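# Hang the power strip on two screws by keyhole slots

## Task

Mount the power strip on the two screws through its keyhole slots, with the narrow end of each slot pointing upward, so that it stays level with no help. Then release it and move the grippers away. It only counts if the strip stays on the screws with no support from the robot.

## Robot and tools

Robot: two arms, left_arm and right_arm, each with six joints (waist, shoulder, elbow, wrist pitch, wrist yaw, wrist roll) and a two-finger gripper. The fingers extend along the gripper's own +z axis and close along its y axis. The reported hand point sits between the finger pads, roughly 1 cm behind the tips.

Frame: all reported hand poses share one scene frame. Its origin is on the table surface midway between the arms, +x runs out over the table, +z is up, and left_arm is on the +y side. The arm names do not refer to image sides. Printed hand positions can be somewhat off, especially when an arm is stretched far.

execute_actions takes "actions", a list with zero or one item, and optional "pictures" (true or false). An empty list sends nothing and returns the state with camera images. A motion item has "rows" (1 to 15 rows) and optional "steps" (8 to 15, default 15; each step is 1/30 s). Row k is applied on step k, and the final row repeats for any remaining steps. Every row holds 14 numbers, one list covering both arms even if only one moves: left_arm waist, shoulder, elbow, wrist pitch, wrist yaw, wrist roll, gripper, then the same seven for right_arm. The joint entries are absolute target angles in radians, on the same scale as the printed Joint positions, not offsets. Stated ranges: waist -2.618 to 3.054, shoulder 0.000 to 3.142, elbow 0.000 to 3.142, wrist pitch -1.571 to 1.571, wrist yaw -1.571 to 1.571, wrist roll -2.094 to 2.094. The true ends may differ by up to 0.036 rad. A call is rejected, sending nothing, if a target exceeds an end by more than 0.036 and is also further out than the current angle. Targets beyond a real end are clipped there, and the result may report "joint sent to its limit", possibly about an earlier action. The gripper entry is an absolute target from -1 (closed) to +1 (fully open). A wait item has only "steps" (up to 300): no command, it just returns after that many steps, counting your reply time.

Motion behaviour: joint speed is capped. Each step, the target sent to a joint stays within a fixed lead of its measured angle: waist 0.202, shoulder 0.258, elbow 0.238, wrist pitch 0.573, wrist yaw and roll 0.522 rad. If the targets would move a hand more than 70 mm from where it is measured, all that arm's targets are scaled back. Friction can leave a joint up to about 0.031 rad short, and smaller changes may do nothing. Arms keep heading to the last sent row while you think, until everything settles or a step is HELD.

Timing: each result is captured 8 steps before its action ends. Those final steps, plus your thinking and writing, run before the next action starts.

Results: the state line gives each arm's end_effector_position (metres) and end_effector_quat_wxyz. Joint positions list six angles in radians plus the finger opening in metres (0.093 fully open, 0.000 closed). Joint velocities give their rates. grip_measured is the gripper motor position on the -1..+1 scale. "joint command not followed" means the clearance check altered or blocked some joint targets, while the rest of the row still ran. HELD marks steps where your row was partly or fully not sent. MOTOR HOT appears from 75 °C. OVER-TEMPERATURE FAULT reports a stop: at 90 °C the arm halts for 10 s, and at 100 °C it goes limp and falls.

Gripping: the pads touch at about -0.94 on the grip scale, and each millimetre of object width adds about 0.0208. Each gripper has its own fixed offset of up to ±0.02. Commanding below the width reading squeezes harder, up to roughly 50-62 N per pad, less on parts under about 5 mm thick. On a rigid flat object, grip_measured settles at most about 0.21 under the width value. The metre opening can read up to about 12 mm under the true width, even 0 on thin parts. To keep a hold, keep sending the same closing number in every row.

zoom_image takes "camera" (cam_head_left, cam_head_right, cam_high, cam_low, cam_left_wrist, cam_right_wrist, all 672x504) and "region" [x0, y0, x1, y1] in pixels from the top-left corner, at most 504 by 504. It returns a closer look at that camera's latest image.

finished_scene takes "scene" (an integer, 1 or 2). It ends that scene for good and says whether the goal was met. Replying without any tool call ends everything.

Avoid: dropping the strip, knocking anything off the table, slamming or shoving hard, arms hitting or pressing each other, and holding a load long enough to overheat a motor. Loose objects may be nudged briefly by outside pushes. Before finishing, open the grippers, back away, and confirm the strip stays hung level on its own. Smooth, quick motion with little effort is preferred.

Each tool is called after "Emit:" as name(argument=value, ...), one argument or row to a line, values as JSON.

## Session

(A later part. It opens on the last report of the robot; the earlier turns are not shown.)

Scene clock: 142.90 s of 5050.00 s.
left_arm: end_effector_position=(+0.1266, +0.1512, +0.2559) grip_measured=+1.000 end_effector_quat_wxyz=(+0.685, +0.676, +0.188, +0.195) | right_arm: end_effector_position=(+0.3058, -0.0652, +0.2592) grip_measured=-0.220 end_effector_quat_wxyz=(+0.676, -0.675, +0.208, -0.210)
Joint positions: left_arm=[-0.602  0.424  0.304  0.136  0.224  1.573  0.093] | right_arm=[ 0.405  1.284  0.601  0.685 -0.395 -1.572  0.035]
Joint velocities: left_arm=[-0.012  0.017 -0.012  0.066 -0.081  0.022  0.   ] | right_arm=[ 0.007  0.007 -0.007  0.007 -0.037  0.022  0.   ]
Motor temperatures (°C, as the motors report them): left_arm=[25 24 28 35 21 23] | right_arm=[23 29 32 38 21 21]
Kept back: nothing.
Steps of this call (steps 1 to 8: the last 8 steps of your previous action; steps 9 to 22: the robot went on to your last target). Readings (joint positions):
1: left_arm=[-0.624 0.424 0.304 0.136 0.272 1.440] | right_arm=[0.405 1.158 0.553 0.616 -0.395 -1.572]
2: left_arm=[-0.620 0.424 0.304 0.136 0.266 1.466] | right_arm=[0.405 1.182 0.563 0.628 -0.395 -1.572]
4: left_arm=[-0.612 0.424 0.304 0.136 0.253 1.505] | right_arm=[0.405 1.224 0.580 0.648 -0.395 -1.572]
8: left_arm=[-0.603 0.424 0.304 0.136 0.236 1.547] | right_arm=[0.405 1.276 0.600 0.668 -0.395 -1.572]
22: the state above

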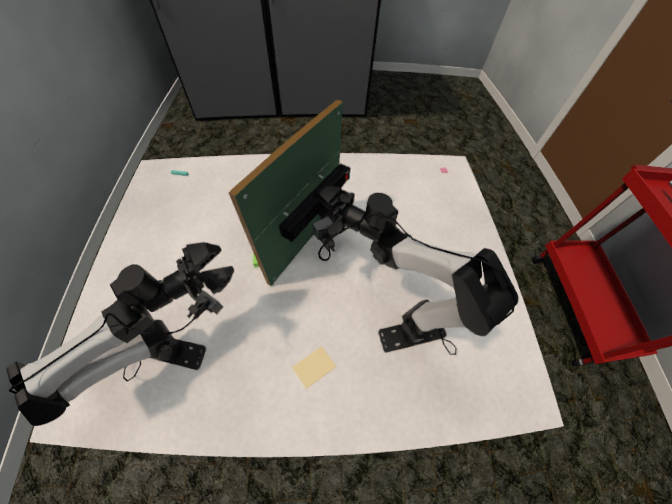

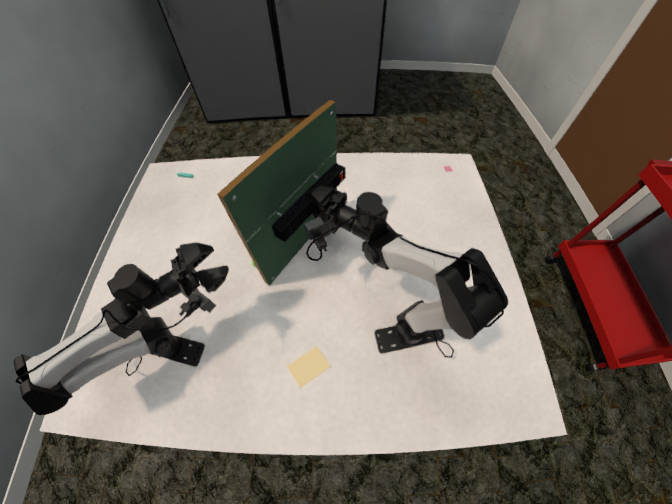

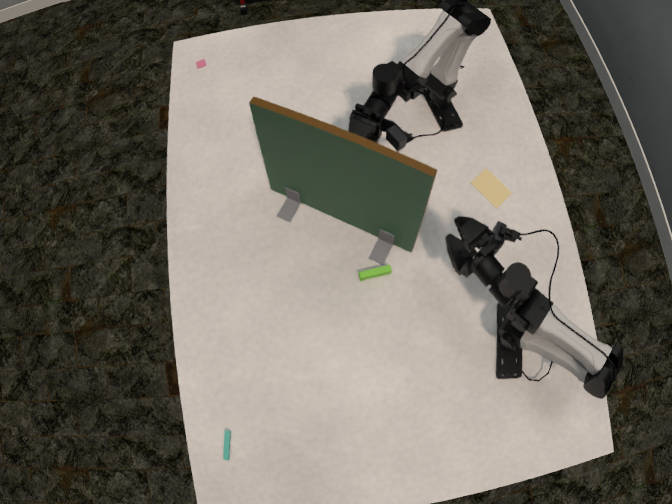

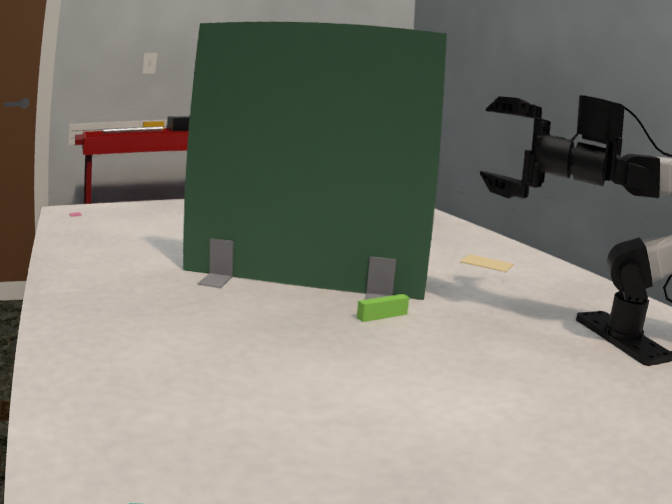

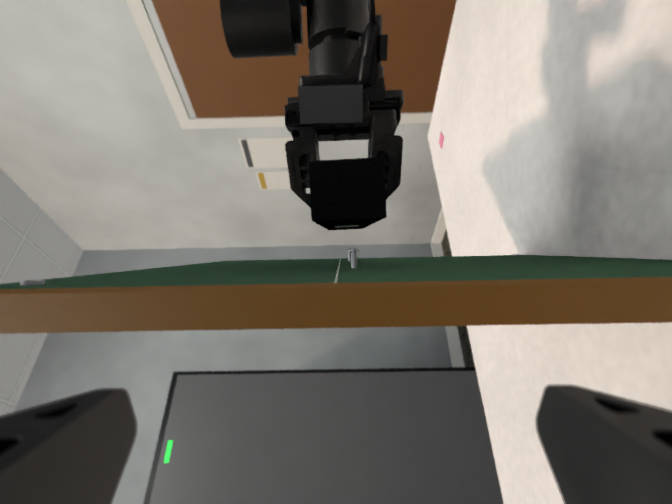

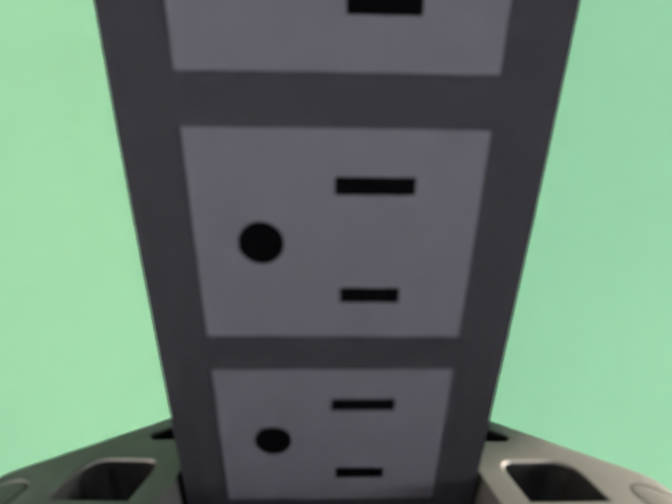

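Emit:
execute_actions(
  actions=[
    {"rows":[[-0.59,0.41,0.285,0.134,0.214,1.58,1,0.403,1.27,0.66,0.857,-0.4,-1.58,-0.4],[-0.59,0.41,0.285,0.134,0.214,1.58,1,0.406,1.271,0.661,0.859,-0.408,-1.58,-0.4],[-0.59,0.41,0.285,0.134,0.214,1.58,1,0.408,1.272,0.661,0.86,-0.415,-1.58,-0.4],[-0.59,0.41,0.285,0.134,0.214,1.58,1,0.41,1.274,0.662,0.862,-0.422,-1.58,-0.4],[-0.59,0.41,0.285,0.134,0.214,1.58,1,0.411,1.276,0.663,0.864,-0.428,-1.58,-0.4],[-0.59,0.41,0.285,0.134,0.214,1.58,1,0.412,1.278,0.665,0.866,-0.433,-1.58,-0.4],[-0.59,0.41,0.285,0.134,0.214,1.58,1,0.412,1.281,0.666,0.868,-0.437,-1.58,-0.4],[-0.59,0.41,0.285,0.134,0.214,1.58,1,0.413,1.284,0.668,0.87,-0.44,-1.58,-0.4],[-0.59,0.41,0.285,0.134,0.214,1.58,1,0.413,1.287,0.67,0.873,-0.44,-1.58,-0.4],[-0.59,0.41,0.285,0.134,0.214,1.58,1,0.414,1.29,0.672,0.875,-0.44,-1.58,-0.4],[-0.59,0.41,0.285,0.134,0.214,1.58,1,0.414,1.294,0.674,0.878,-0.44,-1.58,-0.4],[-0.59,0.41,0.285,0.134,0.214,1.58,1,0.415,1.297,0.676,0.88,-0.44,-1.58,-0.4],[-0.59,0.41,0.285,0.134,0.214,1.58,1,0.415,1.301,0.679,0.883,-0.436,-1.58,-0.4],[-0.59,0.41,0.285,0.134,0.214,1.58,1,0.416,1.305,0.681,0.885,-0.43,-1.58,-0.4],[-0.59,0.41,0.285,0.134,0.214,1.58,1,0.417,1.309,0.683,0.887,-0.424,-1.58,-0.4]],"steps":15},
  ],
  pictures=false,
)

Emit:
execute_actions(
  actions=[
    {"rows":[[-0.59,0.41,0.285,0.134,0.214,1.58,1,0.417,1.313,0.686,0.89,-0.419,-1.58,-0.4],[-0.59,0.41,0.285,0.134,0.214,1.58,1,0.418,1.317,0.688,0.892,-0.415,-1.58,-0.4],[-0.59,0.41,0.285,0.134,0.214,1.58,1,0.418,1.321,0.69,0.894,-0.412,-1.58,-0.4],[-0.59,0.41,0.285,0.134,0.214,1.58,1,0.419,1.324,0.692,0.896,-0.41,-1.58,-0.4],[-0.59,0.41,0.285,0.134,0.214,1.58,1,0.419,1.328,0.694,0.898,-0.408,-1.58,-0.4],[-0.59,0.41,0.285,0.134,0.214,1.58,1,0.42,1.331,0.696,0.9,-0.406,-1.58,-0.4],[-0.59,0.41,0.285,0.134,0.214,1.58,1,0.42,1.334,0.698,0.901,-0.405,-1.58,-0.4],[-0.59,0.41,0.285,0.134,0.214,1.58,1,0.421,1.337,0.7,0.903,-0.404,-1.58,-0.4],[-0.59,0.41,0.285,0.134,0.214,1.58,1,0.421,1.34,0.702,0.904,-0.403,-1.58,-0.4],[-0.59,0.41,0.285,0.134,0.214,1.58,1,0.421,1.342,0.703,0.904,-0.402,-1.58,-0.4],[-0.59,0.41,0.285,0.134,0.214,1.58,1,0.422,1.344,0.704,0.905,-0.402,-1.58,-0.4],[-0.59,0.41,0.285,0.134,0.214,1.58,1,0.422,1.346,0.705,0.905,-0.402,-1.58,-0.4],[-0.59,0.41,0.285,0.134,0.214,1.58,1,0.422,1.347,0.706,0.905,-0.402,-1.58,-0.4],[-0.59,0.41,0.285,0.134,0.214,1.58,1,0.422,1.348,0.7065,0.905,-0.402,-1.58,-0.4],[-0.59,0.41,0.285,0.134,0.214,1.58,1,0.422,1.348,0.7065,0.905,-0.402,-1.58,-0.4]],"steps":15},
  ],
  pictures=false,
)

Emit:
execute_actions(
  actions=[
    {"steps":18},
  ],
  pictures=true,
)

Emit:
zoom_image(
  camera="cam_left_wrist",
  region=[305, 205, 395, 275],
)

Scene clock: 148.00 s of 5050.00 s.
left_arm: end_effector_position=(+0.1267, +0.1512, +0.2559) grip_measured=+1.000 end_effector_quat_wxyz=(+0.685, +0.676, +0.188, +0.196) | right_arm: end_effector_position=(+0.3040, -0.0640, +0.2606) grip_measured=-0.220 end_effector_quat_wxyz=(+0.679, -0.675, +0.202, -0.207)
Joint positions: left_arm=[-0.602  0.424  0.304  0.136  0.224  1.575  0.093] | right_arm=[ 0.405  1.284  0.601  0.691 -0.407 -1.572  0.035]
Joint velocities: left_arm=[ 0.012 -0.017 -0.022 -0.037  0.066  0.022  0.   ] | right_arm=[ 0.002 -0.002 -0.027  0.007 -0.051  0.051  0.   ]
Motor temperatures (°C, as the motors report them): left_arm=[25 24 28 35 21 23] | right_arm=[23 29 34 40 21 21]
Steps of this call (steps 1 to 15: the robot went on to your last target; steps 16 to 90: nothing new was sent; then 1.87 s passed at rest; steps 91 to 97: the first 7 steps of this action). Readings (joint positions):
91: left_arm=[-0.602 0.424 0.304 0.136 0.224 1.575] | right_arm=[0.405 1.284 0.601 0.686 -0.395 -1.572]
92: left_arm=[-0.602 0.424 0.304 0.136 0.224 1.575] | right_arm=[0.405 1.284 0.601 0.686 -0.395 -1.572]
94: left_arm=[-0.602 0.424 0.304 0.136 0.224 1.575] | right_arm=[0.405 1.284 0.601 0.687 -0.397 -1.572]
97: the state above

Scene clock: 148.50 s of 5050.00 s.
left_arm: end_effector_position=(+0.1267, +0.1512, +0.2559) grip_measured=+1.000 end_effector_quat_wxyz=(+0.685, +0.676, +0.188, +0.196) | right_arm: end_effector_position=(+0.3106, -0.0545, +0.2635) grip_measured=-0.220 end_effector_quat_wxyz=(+0.685, -0.673, +0.192, -0.204)
Joint positions: left_arm=[-0.602  0.424  0.304  0.136  0.224  1.575  0.093] | right_arm=[ 0.411  1.34   0.638  0.725 -0.421 -1.572  0.035]
Joint velocities: left_arm=[-0.007  0.002 -0.007  0.022  0.051 -0.022  0.   ] | right_arm=[ 0.017  0.1    0.042  0.037 -0.066  0.037  0.   ]
Motor temperatures (°C, as the motors report them): left_arm=[25 24 28 35 21 23] | right_arm=[23 29 34 41 21 21]
Steps of this call (steps 1 to 8: the last 8 steps of your previous action; steps 9 to 15: the first 7 steps of this action). Readings (joint positions):
9: left_arm=[-0.602 0.424 0.304 0.136 0.224 1.575] | right_arm=[0.405 1.316 0.626 0.714 -0.424 -1.572]
10: left_arm=[-0.602 0.424 0.304 0.136 0.224 1.575] | right_arm=[0.406 1.320 0.628 0.716 -0.424 -1.572]
12: left_arm=[-0.602 0.424 0.304 0.136 0.224 1.575] | right_arm=[0.408 1.328 0.632 0.720 -0.423 -1.572]
15: the state above

Scene clock: 149.10 s of 5050.00 s.
left_arm: end_effector_position=(+0.1267, +0.1512, +0.2559) grip_measured=+1.000 end_effector_quat_wxyz=(+0.685, +0.676, +0.188, +0.196) | right_arm: end_effector_position=(+0.3145, -0.0521, +0.2635) grip_measured=-0.220 end_effector_quat_wxyz=(+0.685, -0.671, +0.193, -0.206)
Joint positions: left_arm=[-0.602  0.424  0.304  0.136  0.224  1.575  0.093] | right_arm=[ 0.413  1.36   0.65   0.736 -0.414 -1.572  0.035]
Joint velocities: left_arm=[-0.017  0.002  0.002  0.022  0.066  0.037  0.   ] | right_arm=[-0.012 -0.017  0.012  0.007 -0.007 -0.022  0.002]
Motor temperatures (°C, as the motors report them): left_arm=[25 24 28 35 21 23] | right_arm=[23 29 34 41 21 21]
Kept back: nothing.
Steps of this call (steps 1 to 8: the last 8 steps of your previous action; steps 9 to 18: the robot went on to your last target). Readings (joint positions):
1: left_arm=[-0.602 0.424 0.304 0.136 0.224 1.575] | right_arm=[0.411 1.343 0.640 0.727 -0.421 -1.572]
2: left_arm=[-0.602 0.424 0.304 0.136 0.224 1.575] | right_arm=[0.412 1.346 0.642 0.728 -0.420 -1.572]
4: left_arm=[-0.602 0.424 0.304 0.136 0.224 1.575] | right_arm=[0.413 1.352 0.645 0.731 -0.418 -1.572]
8: left_arm=[-0.602 0.424 0.304 0.136 0.224 1.575] | right_arm=[0.413 1.359 0.649 0.734 -0.415 -1.572]
18: the state above

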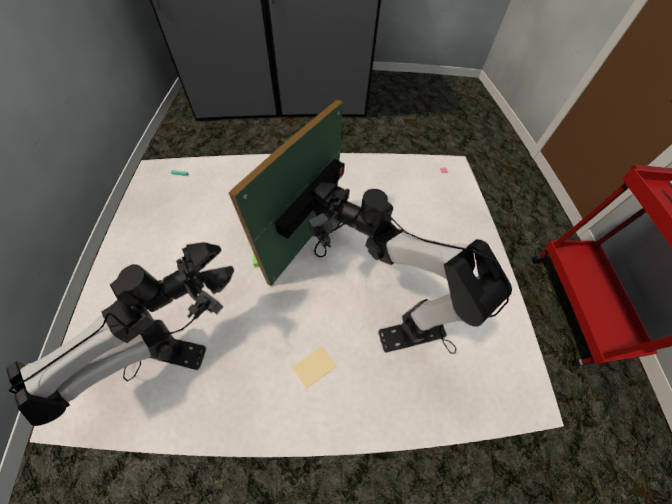

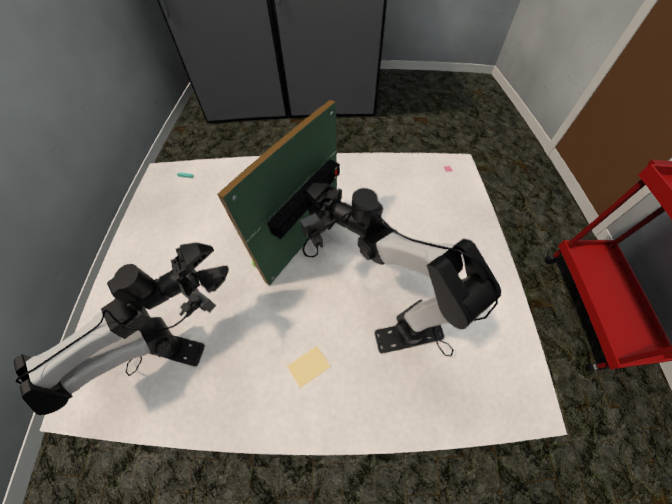

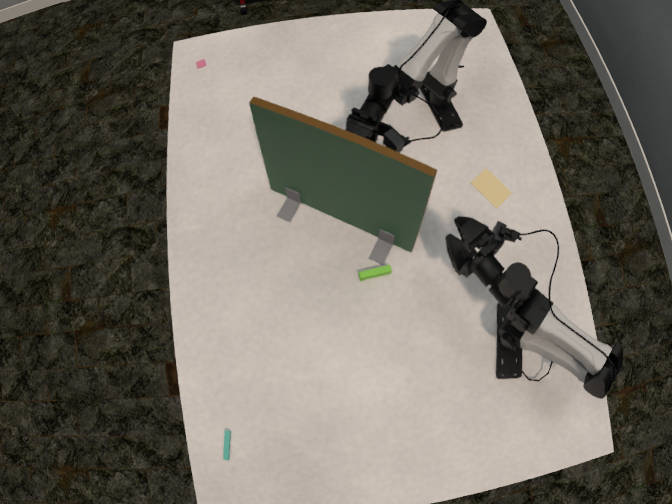

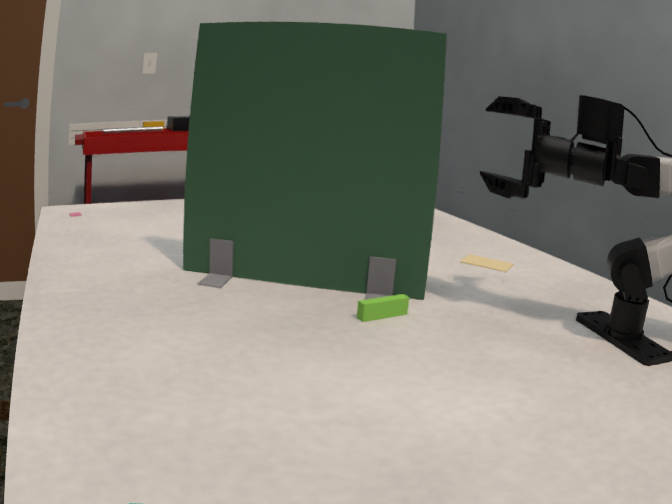

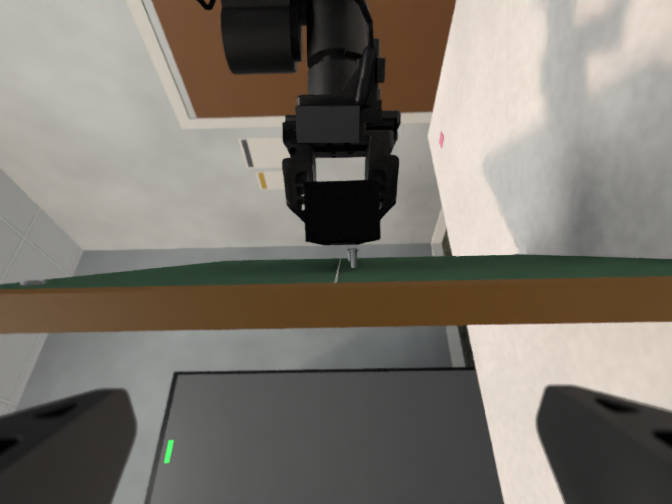

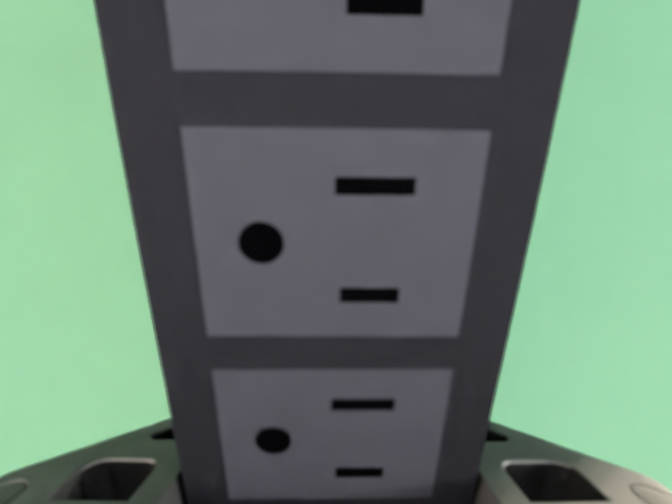

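Region (305, 205, 395, 275) of cam_left_wrist's 672x504 image, scaled by 5.600, with more detail than that image has.

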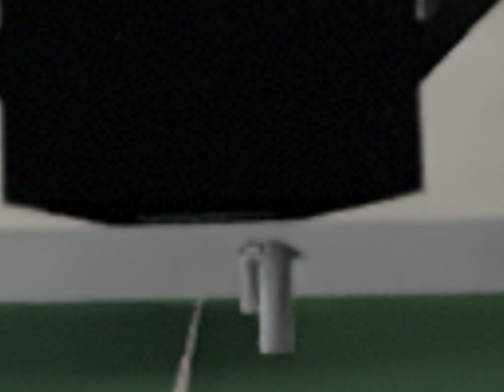

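Emit:
execute_actions(
  actions=[
    {"rows":[[-0.59,0.41,0.285,0.134,0.214,1.58,1,0.426,1.357,0.7095,0.9066,-0.396,-1.58,-0.4],[-0.59,0.41,0.285,0.134,0.214,1.58,1,0.4291,1.3623,0.7132,0.9074,-0.3925,-1.58,-0.4],[-0.59,0.41,0.285,0.134,0.214,1.58,1,0.4298,1.3643,0.7147,0.9078,-0.3917,-1.58,-0.4],[-0.59,0.41,0.285,0.134,0.214,1.58,1,0.4305,1.3662,0.7163,0.9083,-0.391,-1.58,-0.4],[-0.59,0.41,0.285,0.134,0.214,1.58,1,0.4313,1.3682,0.7178,0.9087,-0.3903,-1.58,-0.4],[-0.59,0.41,0.285,0.134,0.214,1.58,1,0.432,1.3701,0.7194,0.9091,-0.3896,-1.58,-0.4],[-0.59,0.41,0.285,0.134,0.214,1.58,1,0.4327,1.3721,0.7209,0.9095,-0.3888,-1.58,-0.4],[-0.59,0.41,0.285,0.134,0.214,1.58,1,0.4334,1.3741,0.7225,0.9099,-0.3881,-1.58,-0.4],[-0.59,0.41,0.285,0.134,0.214,1.58,1,0.4342,1.376,0.724,0.9103,-0.3874,-1.58,-0.4],[-0.59,0.41,0.285,0.134,0.214,1.58,1,0.4349,1.378,0.7256,0.9107,-0.3867,-1.58,-0.4],[-0.59,0.41,0.285,0.134,0.214,1.58,1,0.4356,1.3799,0.7271,0.9112,-0.386,-1.58,-0.4],[-0.59,0.41,0.285,0.134,0.214,1.58,1,0.4363,1.3819,0.7287,0.9116,-0.3852,-1.58,-0.4],[-0.59,0.41,0.285,0.134,0.214,1.58,1,0.437,1.3839,0.7302,0.912,-0.3845,-1.58,-0.4],[-0.59,0.41,0.285,0.134,0.214,1.58,1,0.4378,1.3858,0.7318,0.9124,-0.3838,-1.58,-0.4],[-0.59,0.41,0.285,0.134,0.214,1.58,1,0.4385,1.3878,0.7333,0.9128,-0.3831,-1.58,-0.4]],"steps":15},
  ],
  pictures=false,
)

Emit:
execute_actions(
  actions=[
    {"rows":[[-0.59,0.41,0.285,0.134,0.214,1.58,1,0.4392,1.3897,0.7349,0.9132,-0.3824,-1.58,-0.4],[-0.59,0.41,0.285,0.134,0.214,1.58,1,0.4399,1.3917,0.7364,0.9136,-0.3816,-1.58,-0.4],[-0.59,0.41,0.285,0.134,0.214,1.58,1,0.4406,1.3937,0.7379,0.9141,-0.3809,-1.58,-0.4],[-0.59,0.41,0.285,0.134,0.214,1.58,1,0.4414,1.3956,0.7395,0.9145,-0.3802,-1.58,-0.4],[-0.59,0.41,0.285,0.134,0.214,1.58,1,0.4421,1.3976,0.741,0.9149,-0.3795,-1.58,-0.4],[-0.59,0.41,0.285,0.134,0.214,1.58,1,0.4428,1.3995,0.7426,0.9153,-0.3787,-1.58,-0.4],[-0.59,0.41,0.285,0.134,0.214,1.58,1,0.4435,1.4015,0.7441,0.9157,-0.378,-1.58,-0.4],[-0.59,0.41,0.285,0.134,0.214,1.58,1,0.4443,1.4035,0.7457,0.9157,-0.378,-1.58,-0.4],[-0.59,0.41,0.285,0.134,0.214,1.58,1,0.445,1.4054,0.7472,0.9157,-0.378,-1.58,-0.4]],"steps":10},
  ],
  pictures=false,
)

Emit:
execute_actions(
  actions=[
    {"steps":16},
  ],
  pictures=true,
)

Emit:
zoom_image(
  camera="cam_left_wrist",
  region=[295, 205, 400, 285],
)

Scene clock: 154.00 s of 5050.00 s.
left_arm: end_effector_position=(+0.1267, +0.1512, +0.2559) grip_measured=+1.000 end_effector_quat_wxyz=(+0.685, +0.676, +0.188, +0.196) | right_arm: end_effector_position=(+0.3165, -0.0474, +0.2620) grip_measured=-0.220 end_effector_quat_wxyz=(+0.684, -0.672, +0.194, -0.205)
Joint positions: left_arm=[-0.602  0.424  0.304  0.136  0.224  1.575  0.093] | right_arm=[ 0.423  1.38   0.662  0.741 -0.404 -1.572  0.035]
Joint velocities: left_arm=[-0.012  0.012 -0.012  0.007 -0.037  0.007  0.   ] | right_arm=[ 0.022  0.022  0.017 -0.037  0.095 -0.022 -0.   ]
Motor temperatures (°C, as the motors report them): left_arm=[25 24 28 36 21 23] | right_arm=[23 29 35 43 21 21]
Steps of this call (steps 1 to 15: the robot went on to your last target; steps 16 to 90: nothing new was sent; then 1.67 s passed at rest; steps 91 to 97: the first 7 steps of this action). Readings (joint positions):
91: left_arm=[-0.602 0.424 0.304 0.136 0.224 1.575] | right_arm=[0.414 1.360 0.650 0.736 -0.413 -1.572]
92: left_arm=[-0.602 0.424 0.304 0.136 0.224 1.575] | right_arm=[0.415 1.361 0.650 0.738 -0.411 -1.572]
94: left_arm=[-0.602 0.424 0.304 0.136 0.224 1.575] | right_arm=[0.419 1.370 0.656 0.740 -0.408 -1.572]
97: the state above

Scene clock: 154.33 s of 5050.00 s.
left_arm: end_effector_position=(+0.1267, +0.1512, +0.2559) grip_measured=+1.000 end_effector_quat_wxyz=(+0.685, +0.676, +0.188, +0.196) | right_arm: end_effector_position=(+0.3168, -0.0471, +0.2619) grip_measured=-0.220 end_effector_quat_wxyz=(+0.684, -0.672, +0.195, -0.206)
Joint positions: left_arm=[-0.602  0.424  0.304  0.136  0.224  1.575  0.093] | right_arm=[ 0.426  1.381  0.662  0.742 -0.399 -1.572  0.035]
Joint velocities: left_arm=[-0.012 -0.017  0.002  0.022  0.022  0.051  0.   ] | right_arm=[-0.007 -0.007  0.002 -0.007  0.007 -0.037  0.001]
Motor temperatures (°C, as the motors report them): left_arm=[25 24 28 36 21 23] | right_arm=[23 29 35 43 21 21]
Steps of this call (steps 1 to 8: the last 8 steps of your previous action; steps 9 to 10: the first 2 steps of this action). Readings (joint positions):
9: left_arm=[-0.602 0.424 0.304 0.136 0.224 1.575] | right_arm=[0.426 1.380 0.662 0.742 -0.399 -1.572]
10: the state above

Scene clock: 154.87 s of 5050.00 s.
left_arm: end_effector_position=(+0.1267, +0.1512, +0.2559) grip_measured=+1.000 end_effector_quat_wxyz=(+0.685, +0.676, +0.188, +0.196) | right_arm: end_effector_position=(+0.3169, -0.0469, +0.2619) grip_measured=-0.220 end_effector_quat_wxyz=(+0.684, -0.672, +0.195, -0.206)
Joint positions: left_arm=[-0.602  0.424  0.304  0.136  0.224  1.575  0.093] | right_arm=[ 0.426  1.382  0.663  0.742 -0.4   -1.572  0.035]
Joint velocities: left_arm=[ 0.012  0.007  0.012 -0.022 -0.007 -0.007  0.   ] | right_arm=[-0.017 -0.007 -0.017 -0.081 -0.022 -0.007 -0.002]
Motor temperatures (°C, as the motors report them): left_arm=[25 24 28 36 21 23] | right_arm=[23 29 35 43 21 21]
Kept back: nothing.
Steps of this call (steps 1 to 8: the last 8 steps of your previous action; steps 9 to 15: the robot went on to your last target; step 16: nothing new was sent). Readings (joint positions):
1: left_arm=[-0.602 0.424 0.304 0.136 0.224 1.575] | right_arm=[0.426 1.381 0.662 0.742 -0.399 -1.572]
2: left_arm=[-0.602 0.424 0.304 0.136 0.224 1.575] | right_arm=[0.426 1.381 0.662 0.742 -0.399 -1.572]
4: left_arm=[-0.602 0.424 0.304 0.136 0.224 1.575] | right_arm=[0.426 1.381 0.662 0.742 -0.399 -1.572]
8: left_arm=[-0.602 0.424 0.304 0.136 0.224 1.575] | right_arm=[0.426 1.382 0.663 0.742 -0.400 -1.572]
16: the state above
All arms were judged still, so your last target was given up. Only a new action makes them travel on or press farther. Fingers that are still opening or closing keep moving.

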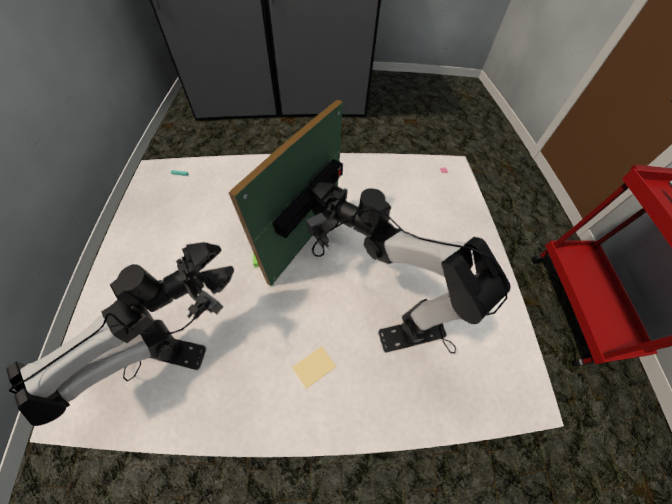

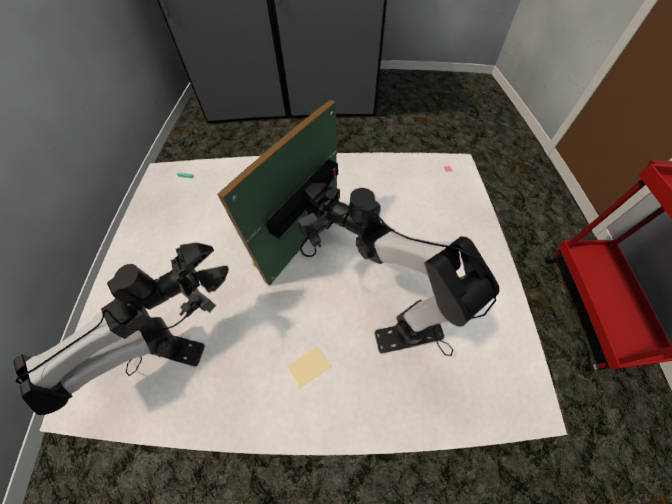

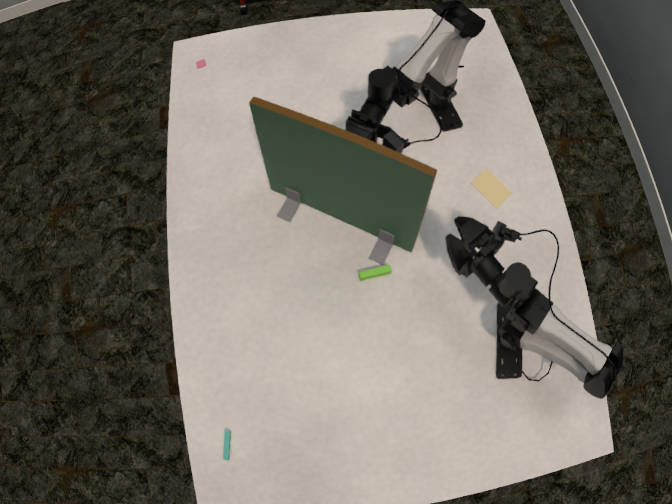

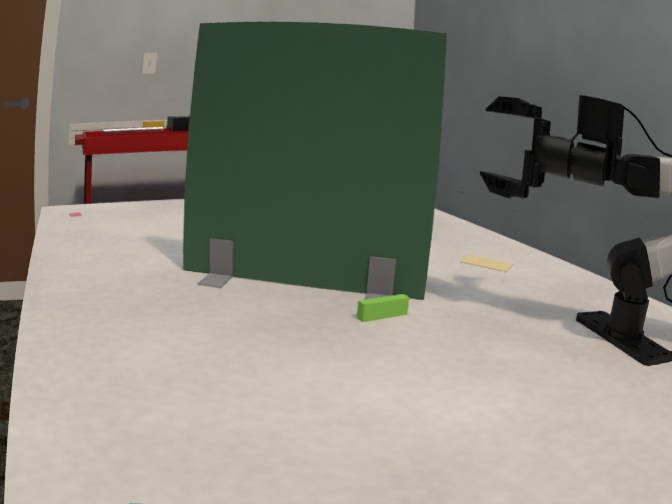

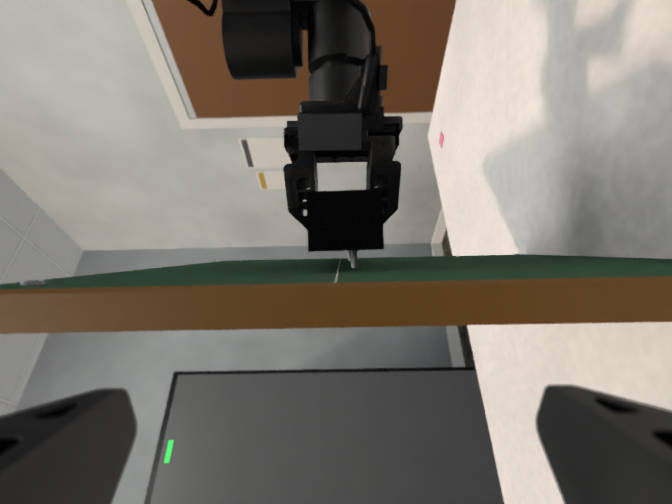

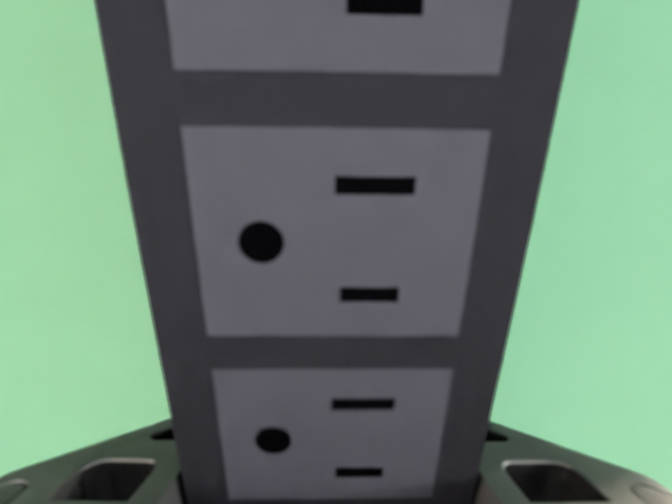

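Region (295, 205, 400, 285) of cam_left_wrist's 672x504 image, scaled by 4.800, with more detail than that image has; it fills the top 384 rows of this view, and the rest is white.

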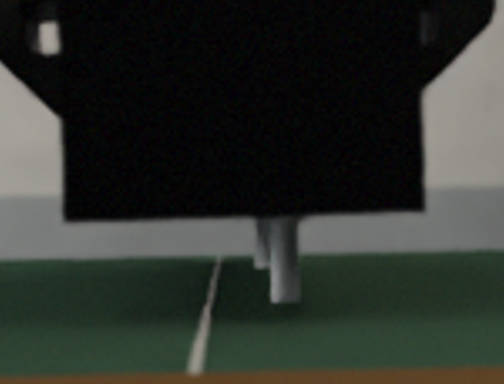

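Emit:
execute_actions(
  actions=[
    {"rows":[[-0.59,0.41,0.285,0.134,0.214,1.58,1,0.432,1.38,0.725,0.913,-0.39,-1.58,-0.4],[-0.59,0.41,0.285,0.134,0.214,1.58,1,0.422,1.355,0.705,0.913,-0.402,-1.58,-0.4],[-0.59,0.41,0.285,0.134,0.214,1.58,1,0.414,1.338,0.688,0.913,-0.412,-1.58,-0.4],[-0.59,0.41,0.285,0.134,0.214,1.58,1,0.41,1.327,0.677,0.913,-0.42,-1.58,-0.4],[-0.59,0.41,0.285,0.134,0.214,1.58,1,0.408,1.321,0.671,0.9135,-0.426,-1.58,-0.4],[-0.59,0.41,0.285,0.134,0.214,1.58,1,0.408,1.319,0.669,0.914,-0.428,-1.58,-0.4],[-0.59,0.41,0.285,0.134,0.214,1.58,1,0.408,1.319,0.669,0.9145,-0.428,-1.58,-0.4],[-0.59,0.41,0.285,0.134,0.214,1.58,1,0.408,1.319,0.669,0.915,-0.428,-1.58,-0.4],[-0.59,0.41,0.285,0.134,0.214,1.58,1,0.408,1.319,0.669,0.915,-0.428,-1.58,-0.4],[-0.59,0.41,0.285,0.134,0.214,1.58,1,0.408,1.319,0.669,0.915,-0.42,-1.58,-0.4],[-0.59,0.41,0.285,0.134,0.214,1.58,1,0.415,1.335,0.682,0.9155,-0.408,-1.58,-0.4],[-0.59,0.41,0.285,0.134,0.214,1.58,1,0.422,1.352,0.695,0.9155,-0.398,-1.58,-0.4],[-0.59,0.41,0.285,0.134,0.214,1.58,1,0.4267,1.3633,0.7033,0.916,-0.394,-1.58,-0.4],[-0.59,0.41,0.285,0.134,0.214,1.58,1,0.4274,1.3653,0.7049,0.9164,-0.3933,-1.58,-0.4],[-0.59,0.41,0.285,0.134,0.214,1.58,1,0.4281,1.3672,0.7064,0.9168,-0.3926,-1.58,-0.4]],"steps":15},
  ],
  pictures=false,
)

Emit:
execute_actions(
  actions=[
    {"rows":[[-0.59,0.41,0.285,0.134,0.214,1.58,1,0.4289,1.3692,0.708,0.9172,-0.3918,-1.58,-0.4],[-0.59,0.41,0.285,0.134,0.214,1.58,1,0.4296,1.3711,0.7095,0.9176,-0.3911,-1.58,-0.4],[-0.59,0.41,0.285,0.134,0.214,1.58,1,0.4303,1.3731,0.7111,0.9181,-0.3904,-1.58,-0.4],[-0.59,0.41,0.285,0.134,0.214,1.58,1,0.431,1.3751,0.7126,0.9185,-0.3897,-1.58,-0.4],[-0.59,0.41,0.285,0.134,0.214,1.58,1,0.4317,1.377,0.7142,0.9189,-0.389,-1.58,-0.4],[-0.59,0.41,0.285,0.134,0.214,1.58,1,0.4325,1.379,0.7157,0.9193,-0.3882,-1.58,-0.4],[-0.59,0.41,0.285,0.134,0.214,1.58,1,0.4332,1.3809,0.7173,0.9197,-0.3875,-1.58,-0.4],[-0.59,0.41,0.285,0.134,0.214,1.58,1,0.4339,1.3829,0.7188,0.9201,-0.3868,-1.58,-0.4],[-0.59,0.41,0.285,0.134,0.214,1.58,1,0.4346,1.3849,0.7204,0.9205,-0.3861,-1.58,-0.4],[-0.59,0.41,0.285,0.134,0.214,1.58,1,0.4353,1.3868,0.7219,0.9209,-0.3854,-1.58,-0.4],[-0.59,0.41,0.285,0.134,0.214,1.58,1,0.4361,1.3888,0.7235,0.9213,-0.3846,-1.58,-0.4],[-0.59,0.41,0.285,0.134,0.214,1.58,1,0.4368,1.3907,0.725,0.9218,-0.3839,-1.58,-0.4],[-0.59,0.41,0.285,0.134,0.214,1.58,1,0.4375,1.3927,0.7266,0.9222,-0.3832,-1.58,-0.4],[-0.59,0.41,0.285,0.134,0.214,1.58,1,0.4382,1.3947,0.7281,0.9226,-0.3825,-1.58,-0.4],[-0.59,0.41,0.285,0.134,0.214,1.58,1,0.4389,1.3966,0.7297,0.923,-0.3818,-1.58,-0.4]],"steps":15},
  ],
  pictures=false,
)

Emit:
execute_actions(
  actions=[
    {"steps":12},
  ],
  pictures=true,
)

Emit:
zoom_image(
  camera="cam_left_wrist",
  region=[295, 205, 400, 285],
)

Scene clock: 160.77 s of 5050.00 s.
left_arm: end_effector_position=(+0.1267, +0.1512, +0.2559) grip_measured=+1.000 end_effector_quat_wxyz=(+0.685, +0.676, +0.188, +0.196) | right_arm: end_effector_position=(+0.3166, -0.0493, +0.2588) grip_measured=-0.220 end_effector_quat_wxyz=(+0.684, -0.673, +0.195, -0.205)
Joint positions: left_arm=[-0.602  0.424  0.304  0.136  0.224  1.575  0.093] | right_arm=[ 0.417  1.381  0.651  0.751 -0.409 -1.573  0.035]
Joint velocities: left_arm=[-0.007 -0.007  0.002 -0.007 -0.007  0.022  0.   ] | right_arm=[-0.032  0.007 -0.1    0.037 -0.081 -0.066 -0.001]
Motor temperatures (°C, as the motors report them): left_arm=[25 24 28 36 21 23] | right_arm=[23 29 38 45 21 21]
Steps of this call (steps 1 to 90: nothing new was sent; then 2.67 s passed at rest; steps 91 to 97: the first 7 steps of this action). Readings (joint positions):
91: left_arm=[-0.602 0.424 0.304 0.136 0.224 1.575] | right_arm=[0.426 1.382 0.663 0.742 -0.400 -1.572]
92: left_arm=[-0.602 0.424 0.304 0.136 0.224 1.575] | right_arm=[0.424 1.382 0.662 0.743 -0.401 -1.572]
94: left_arm=[-0.602 0.424 0.304 0.136 0.224 1.575] | right_arm=[0.422 1.381 0.659 0.746 -0.404 -1.573]
97: the state above

Scene clock: 161.27 s of 5050.00 s.
left_arm: end_effector_position=(+0.1267, +0.1512, +0.2559) grip_measured=+1.000 end_effector_quat_wxyz=(+0.685, +0.676, +0.188, +0.196) | right_arm: end_effector_position=(+0.3165, -0.0477, +0.2619) grip_measured=-0.220 end_effector_quat_wxyz=(+0.685, -0.671, +0.193, -0.207)
Joint positions: left_arm=[-0.602  0.424  0.304  0.136  0.224  1.575  0.093] | right_arm=[ 0.423  1.381  0.658  0.751 -0.403 -1.573  0.035]
Joint velocities: left_arm=[ 0.012 -0.002  0.017 -0.037 -0.007 -0.022  0.   ] | right_arm=[ 0.007  0.002  0.071 -0.007  0.066  0.007  0.   ]
Motor temperatures (°C, as the motors report them): left_arm=[25 24 28 36 21 23] | right_arm=[23 29 38 46 21 21]
Steps of this call (steps 1 to 8: the last 8 steps of your previous action; steps 9 to 15: the first 7 steps of this action). Readings (joint positions):
9: left_arm=[-0.602 0.424 0.304 0.136 0.224 1.575] | right_arm=[0.417 1.381 0.645 0.751 -0.406 -1.573]
10: left_arm=[-0.602 0.424 0.304 0.136 0.224 1.575] | right_arm=[0.419 1.381 0.645 0.751 -0.405 -1.573]
12: left_arm=[-0.602 0.424 0.304 0.136 0.224 1.575] | right_arm=[0.421 1.381 0.649 0.751 -0.404 -1.573]
15: the state above

Scene clock: 161.67 s of 5050.00 s.
left_arm: end_effector_position=(+0.1267, +0.1512, +0.2559) grip_measured=+1.000 end_effector_quat_wxyz=(+0.685, +0.676, +0.188, +0.196) | right_arm: end_effector_position=(+0.3168, -0.0473, +0.2624) grip_measured=-0.220 end_effector_quat_wxyz=(+0.686, -0.670, +0.193, -0.208)
Joint positions: left_arm=[-0.602  0.424  0.304  0.136  0.224  1.575  0.093] | right_arm=[ 0.424  1.384  0.659  0.754 -0.401 -1.573  0.035]
Joint velocities: left_arm=[ 0.002 -0.002 -0.007 -0.037 -0.022 -0.051  0.   ] | right_arm=[-0.012 -0.022  0.007 -0.037 -0.051  0.081 -0.001]
Motor temperatures (°C, as the motors report them): left_arm=[25 24 28 36 21 23] | right_arm=[23 29 38 46 21 21]
Kept back: nothing.
Steps of this call (steps 1 to 8: the last 8 steps of your previous action; steps 9 to 12: the robot went on to your last target). Readings (joint positions):
1: left_arm=[-0.602 0.424 0.304 0.136 0.224 1.575] | right_arm=[0.424 1.381 0.659 0.751 -0.401 -1.573]
2: left_arm=[-0.602 0.424 0.304 0.136 0.224 1.575] | right_arm=[0.424 1.383 0.659 0.752 -0.401 -1.573]
4: left_arm=[-0.602 0.424 0.304 0.136 0.224 1.575] | right_arm=[0.424 1.383 0.659 0.753 -0.401 -1.573]
8: left_arm=[-0.602 0.424 0.304 0.136 0.224 1.575] | right_arm=[0.424 1.384 0.659 0.754 -0.401 -1.573]
12: the state above

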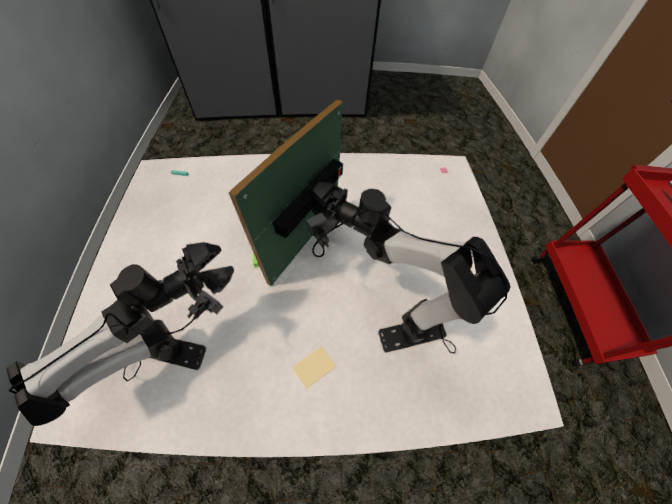

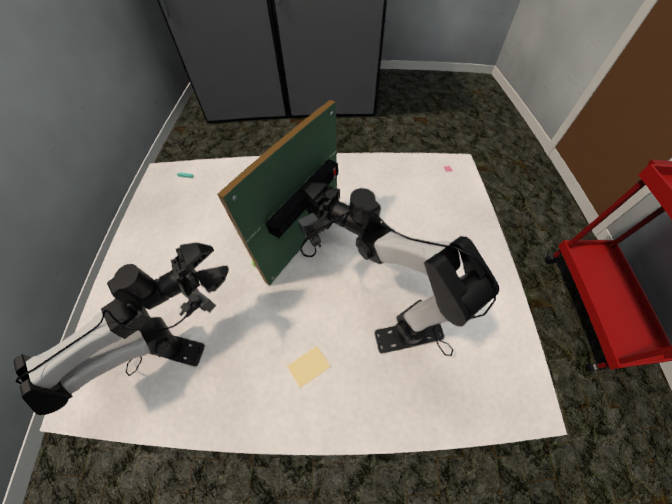

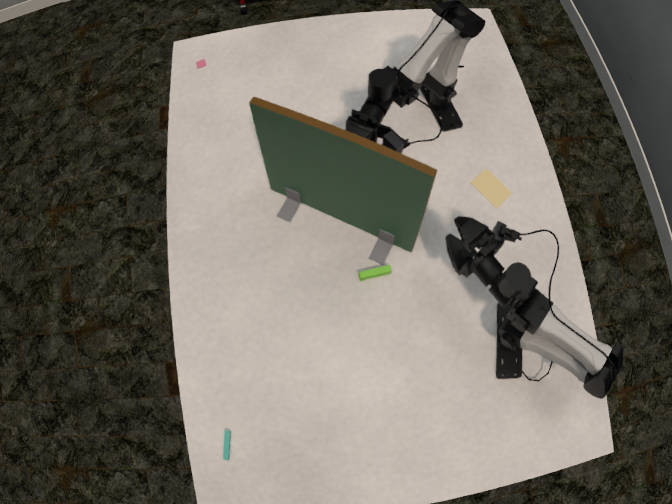

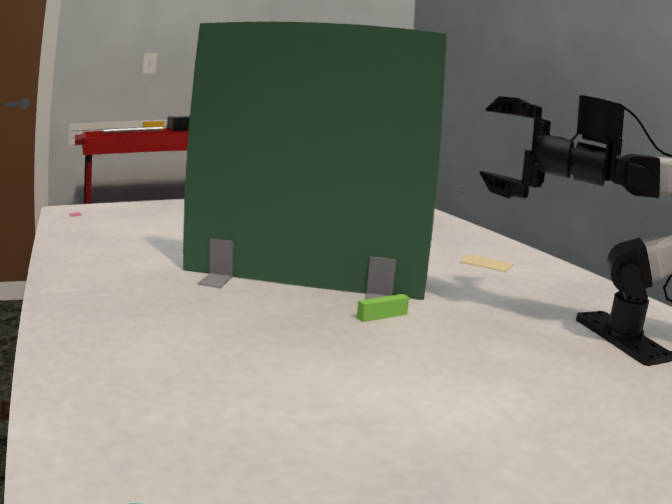

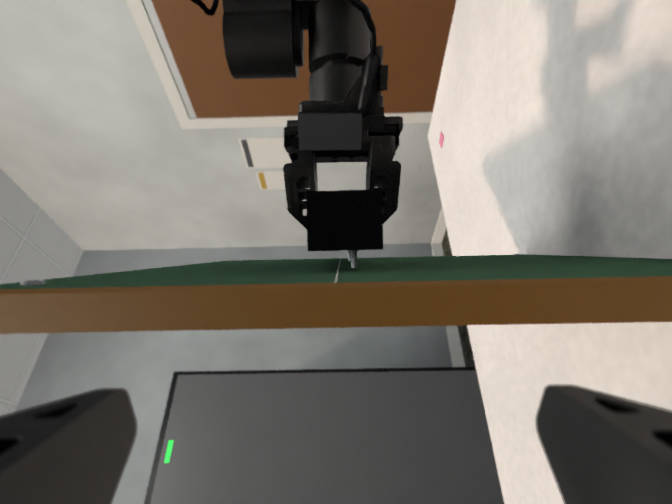

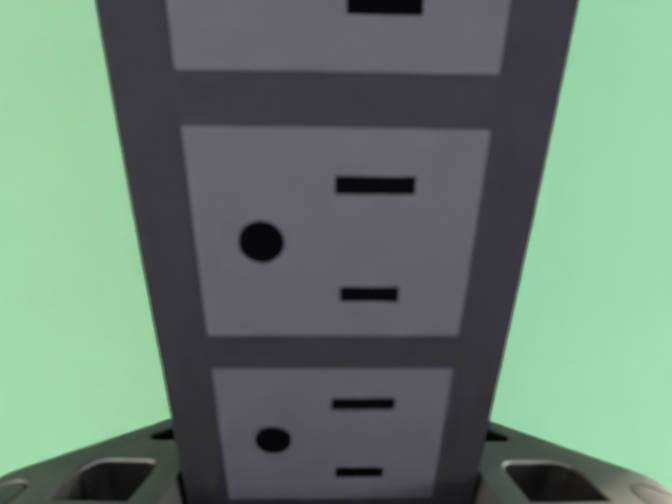

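Region (295, 205, 400, 285) of cam_left_wrist's 672x504 image, scaled by 4.800, with more detail than that image has; it fills the top 384 rows of this view, and the rest is white.

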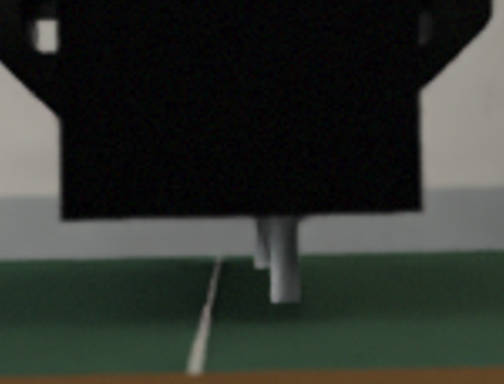

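Emit:
execute_actions(
  actions=[],
)

Scene clock: 163.70 s of 5050.00 s.
left_arm: end_effector_position=(+0.1267, +0.1512, +0.2559) grip_measured=+1.000 end_effector_quat_wxyz=(+0.685, +0.676, +0.188, +0.196) | right_arm: end_effector_position=(+0.3168, -0.0473, +0.2624) grip_measured=-0.220 end_effector_quat_wxyz=(+0.686, -0.670, +0.193, -0.208)
Joint positions: left_arm=[-0.602  0.424  0.304  0.136  0.224  1.575  0.093] | right_arm=[ 0.424  1.384  0.659  0.754 -0.401 -1.573  0.035]
Joint velocities: left_arm=[ 0.012 -0.012  0.012  0.007 -0.007 -0.022  0.   ] | right_arm=[-0.007 -0.017  0.002 -0.022  0.051  0.081  0.   ]
Motor temperatures (°C, as the motors report them): left_arm=[25 24 29 36 21 23] | right_arm=[23 29 39 46 21 21]
Kept back: nothing.
Steps of this call (steps 1 to 15: the robot went on to your last target; steps 16 to 61: nothing new was sent). Readings (joint positions):
1: left_arm=[-0.602 0.424 0.304 0.136 0.224 1.575] | right_arm=[0.424 1.384 0.659 0.754 -0.401 -1.573]
2: left_arm=[-0.602 0.424 0.304 0.136 0.224 1.575] | right_arm=[0.424 1.384 0.659 0.754 -0.401 -1.573]
4: left_arm=[-0.602 0.424 0.304 0.136 0.224 1.575] | right_arm=[0.424 1.384 0.659 0.754 -0.401 -1.573]
8: left_arm=[-0.602 0.424 0.304 0.136 0.224 1.575] | right_arm=[0.424 1.384 0.659 0.754 -0.401 -1.573]
61: the state above
All arms were judged still, so your last target was given up. Only a new action makes them travel on or press farther. Fingers that are still opening or closing keep moving.

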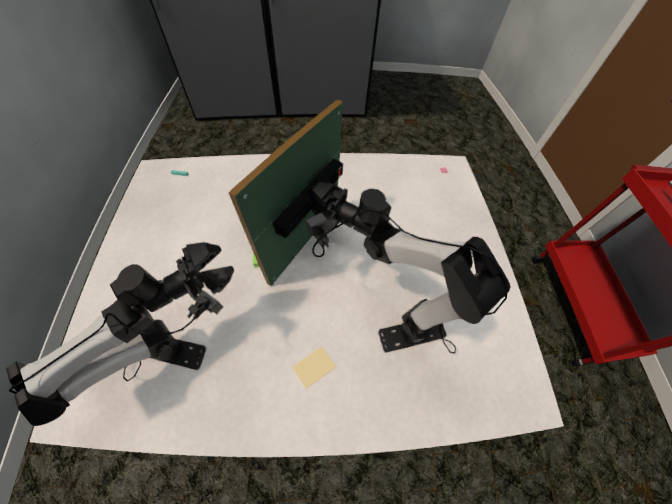

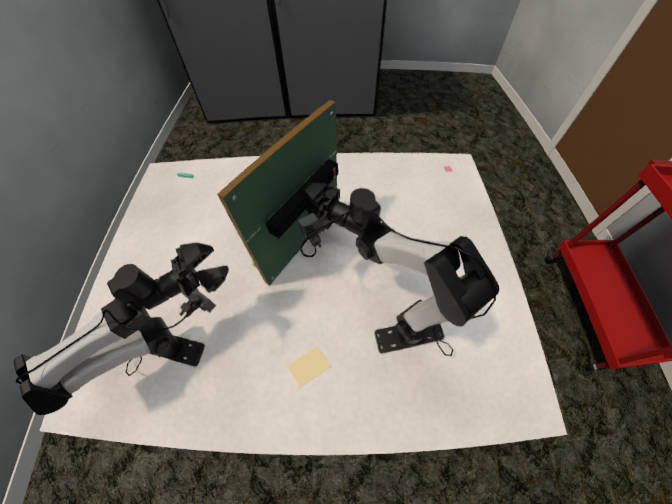

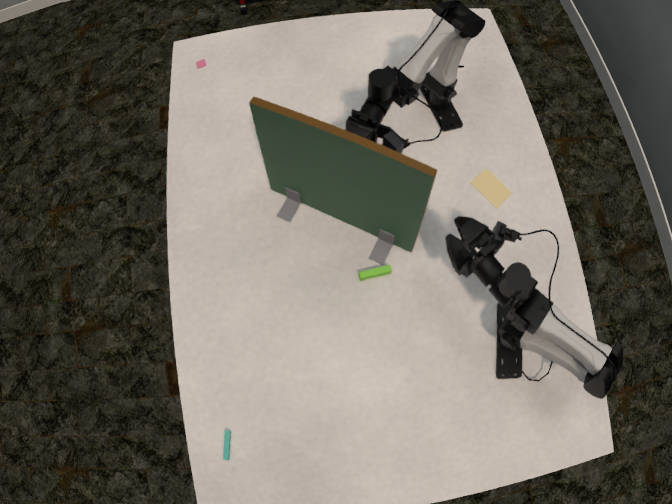

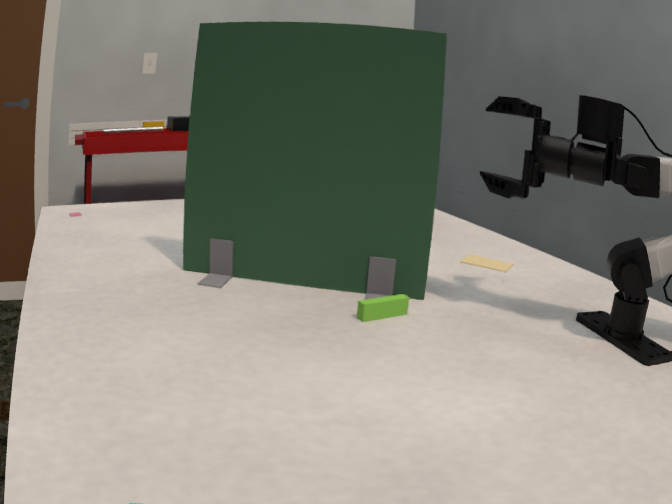

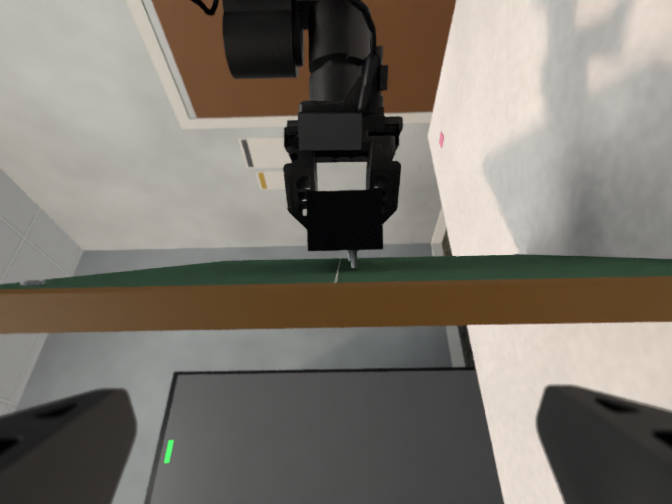

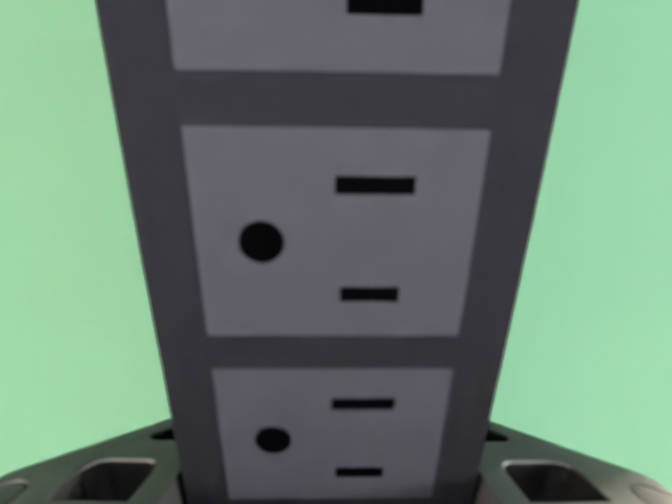

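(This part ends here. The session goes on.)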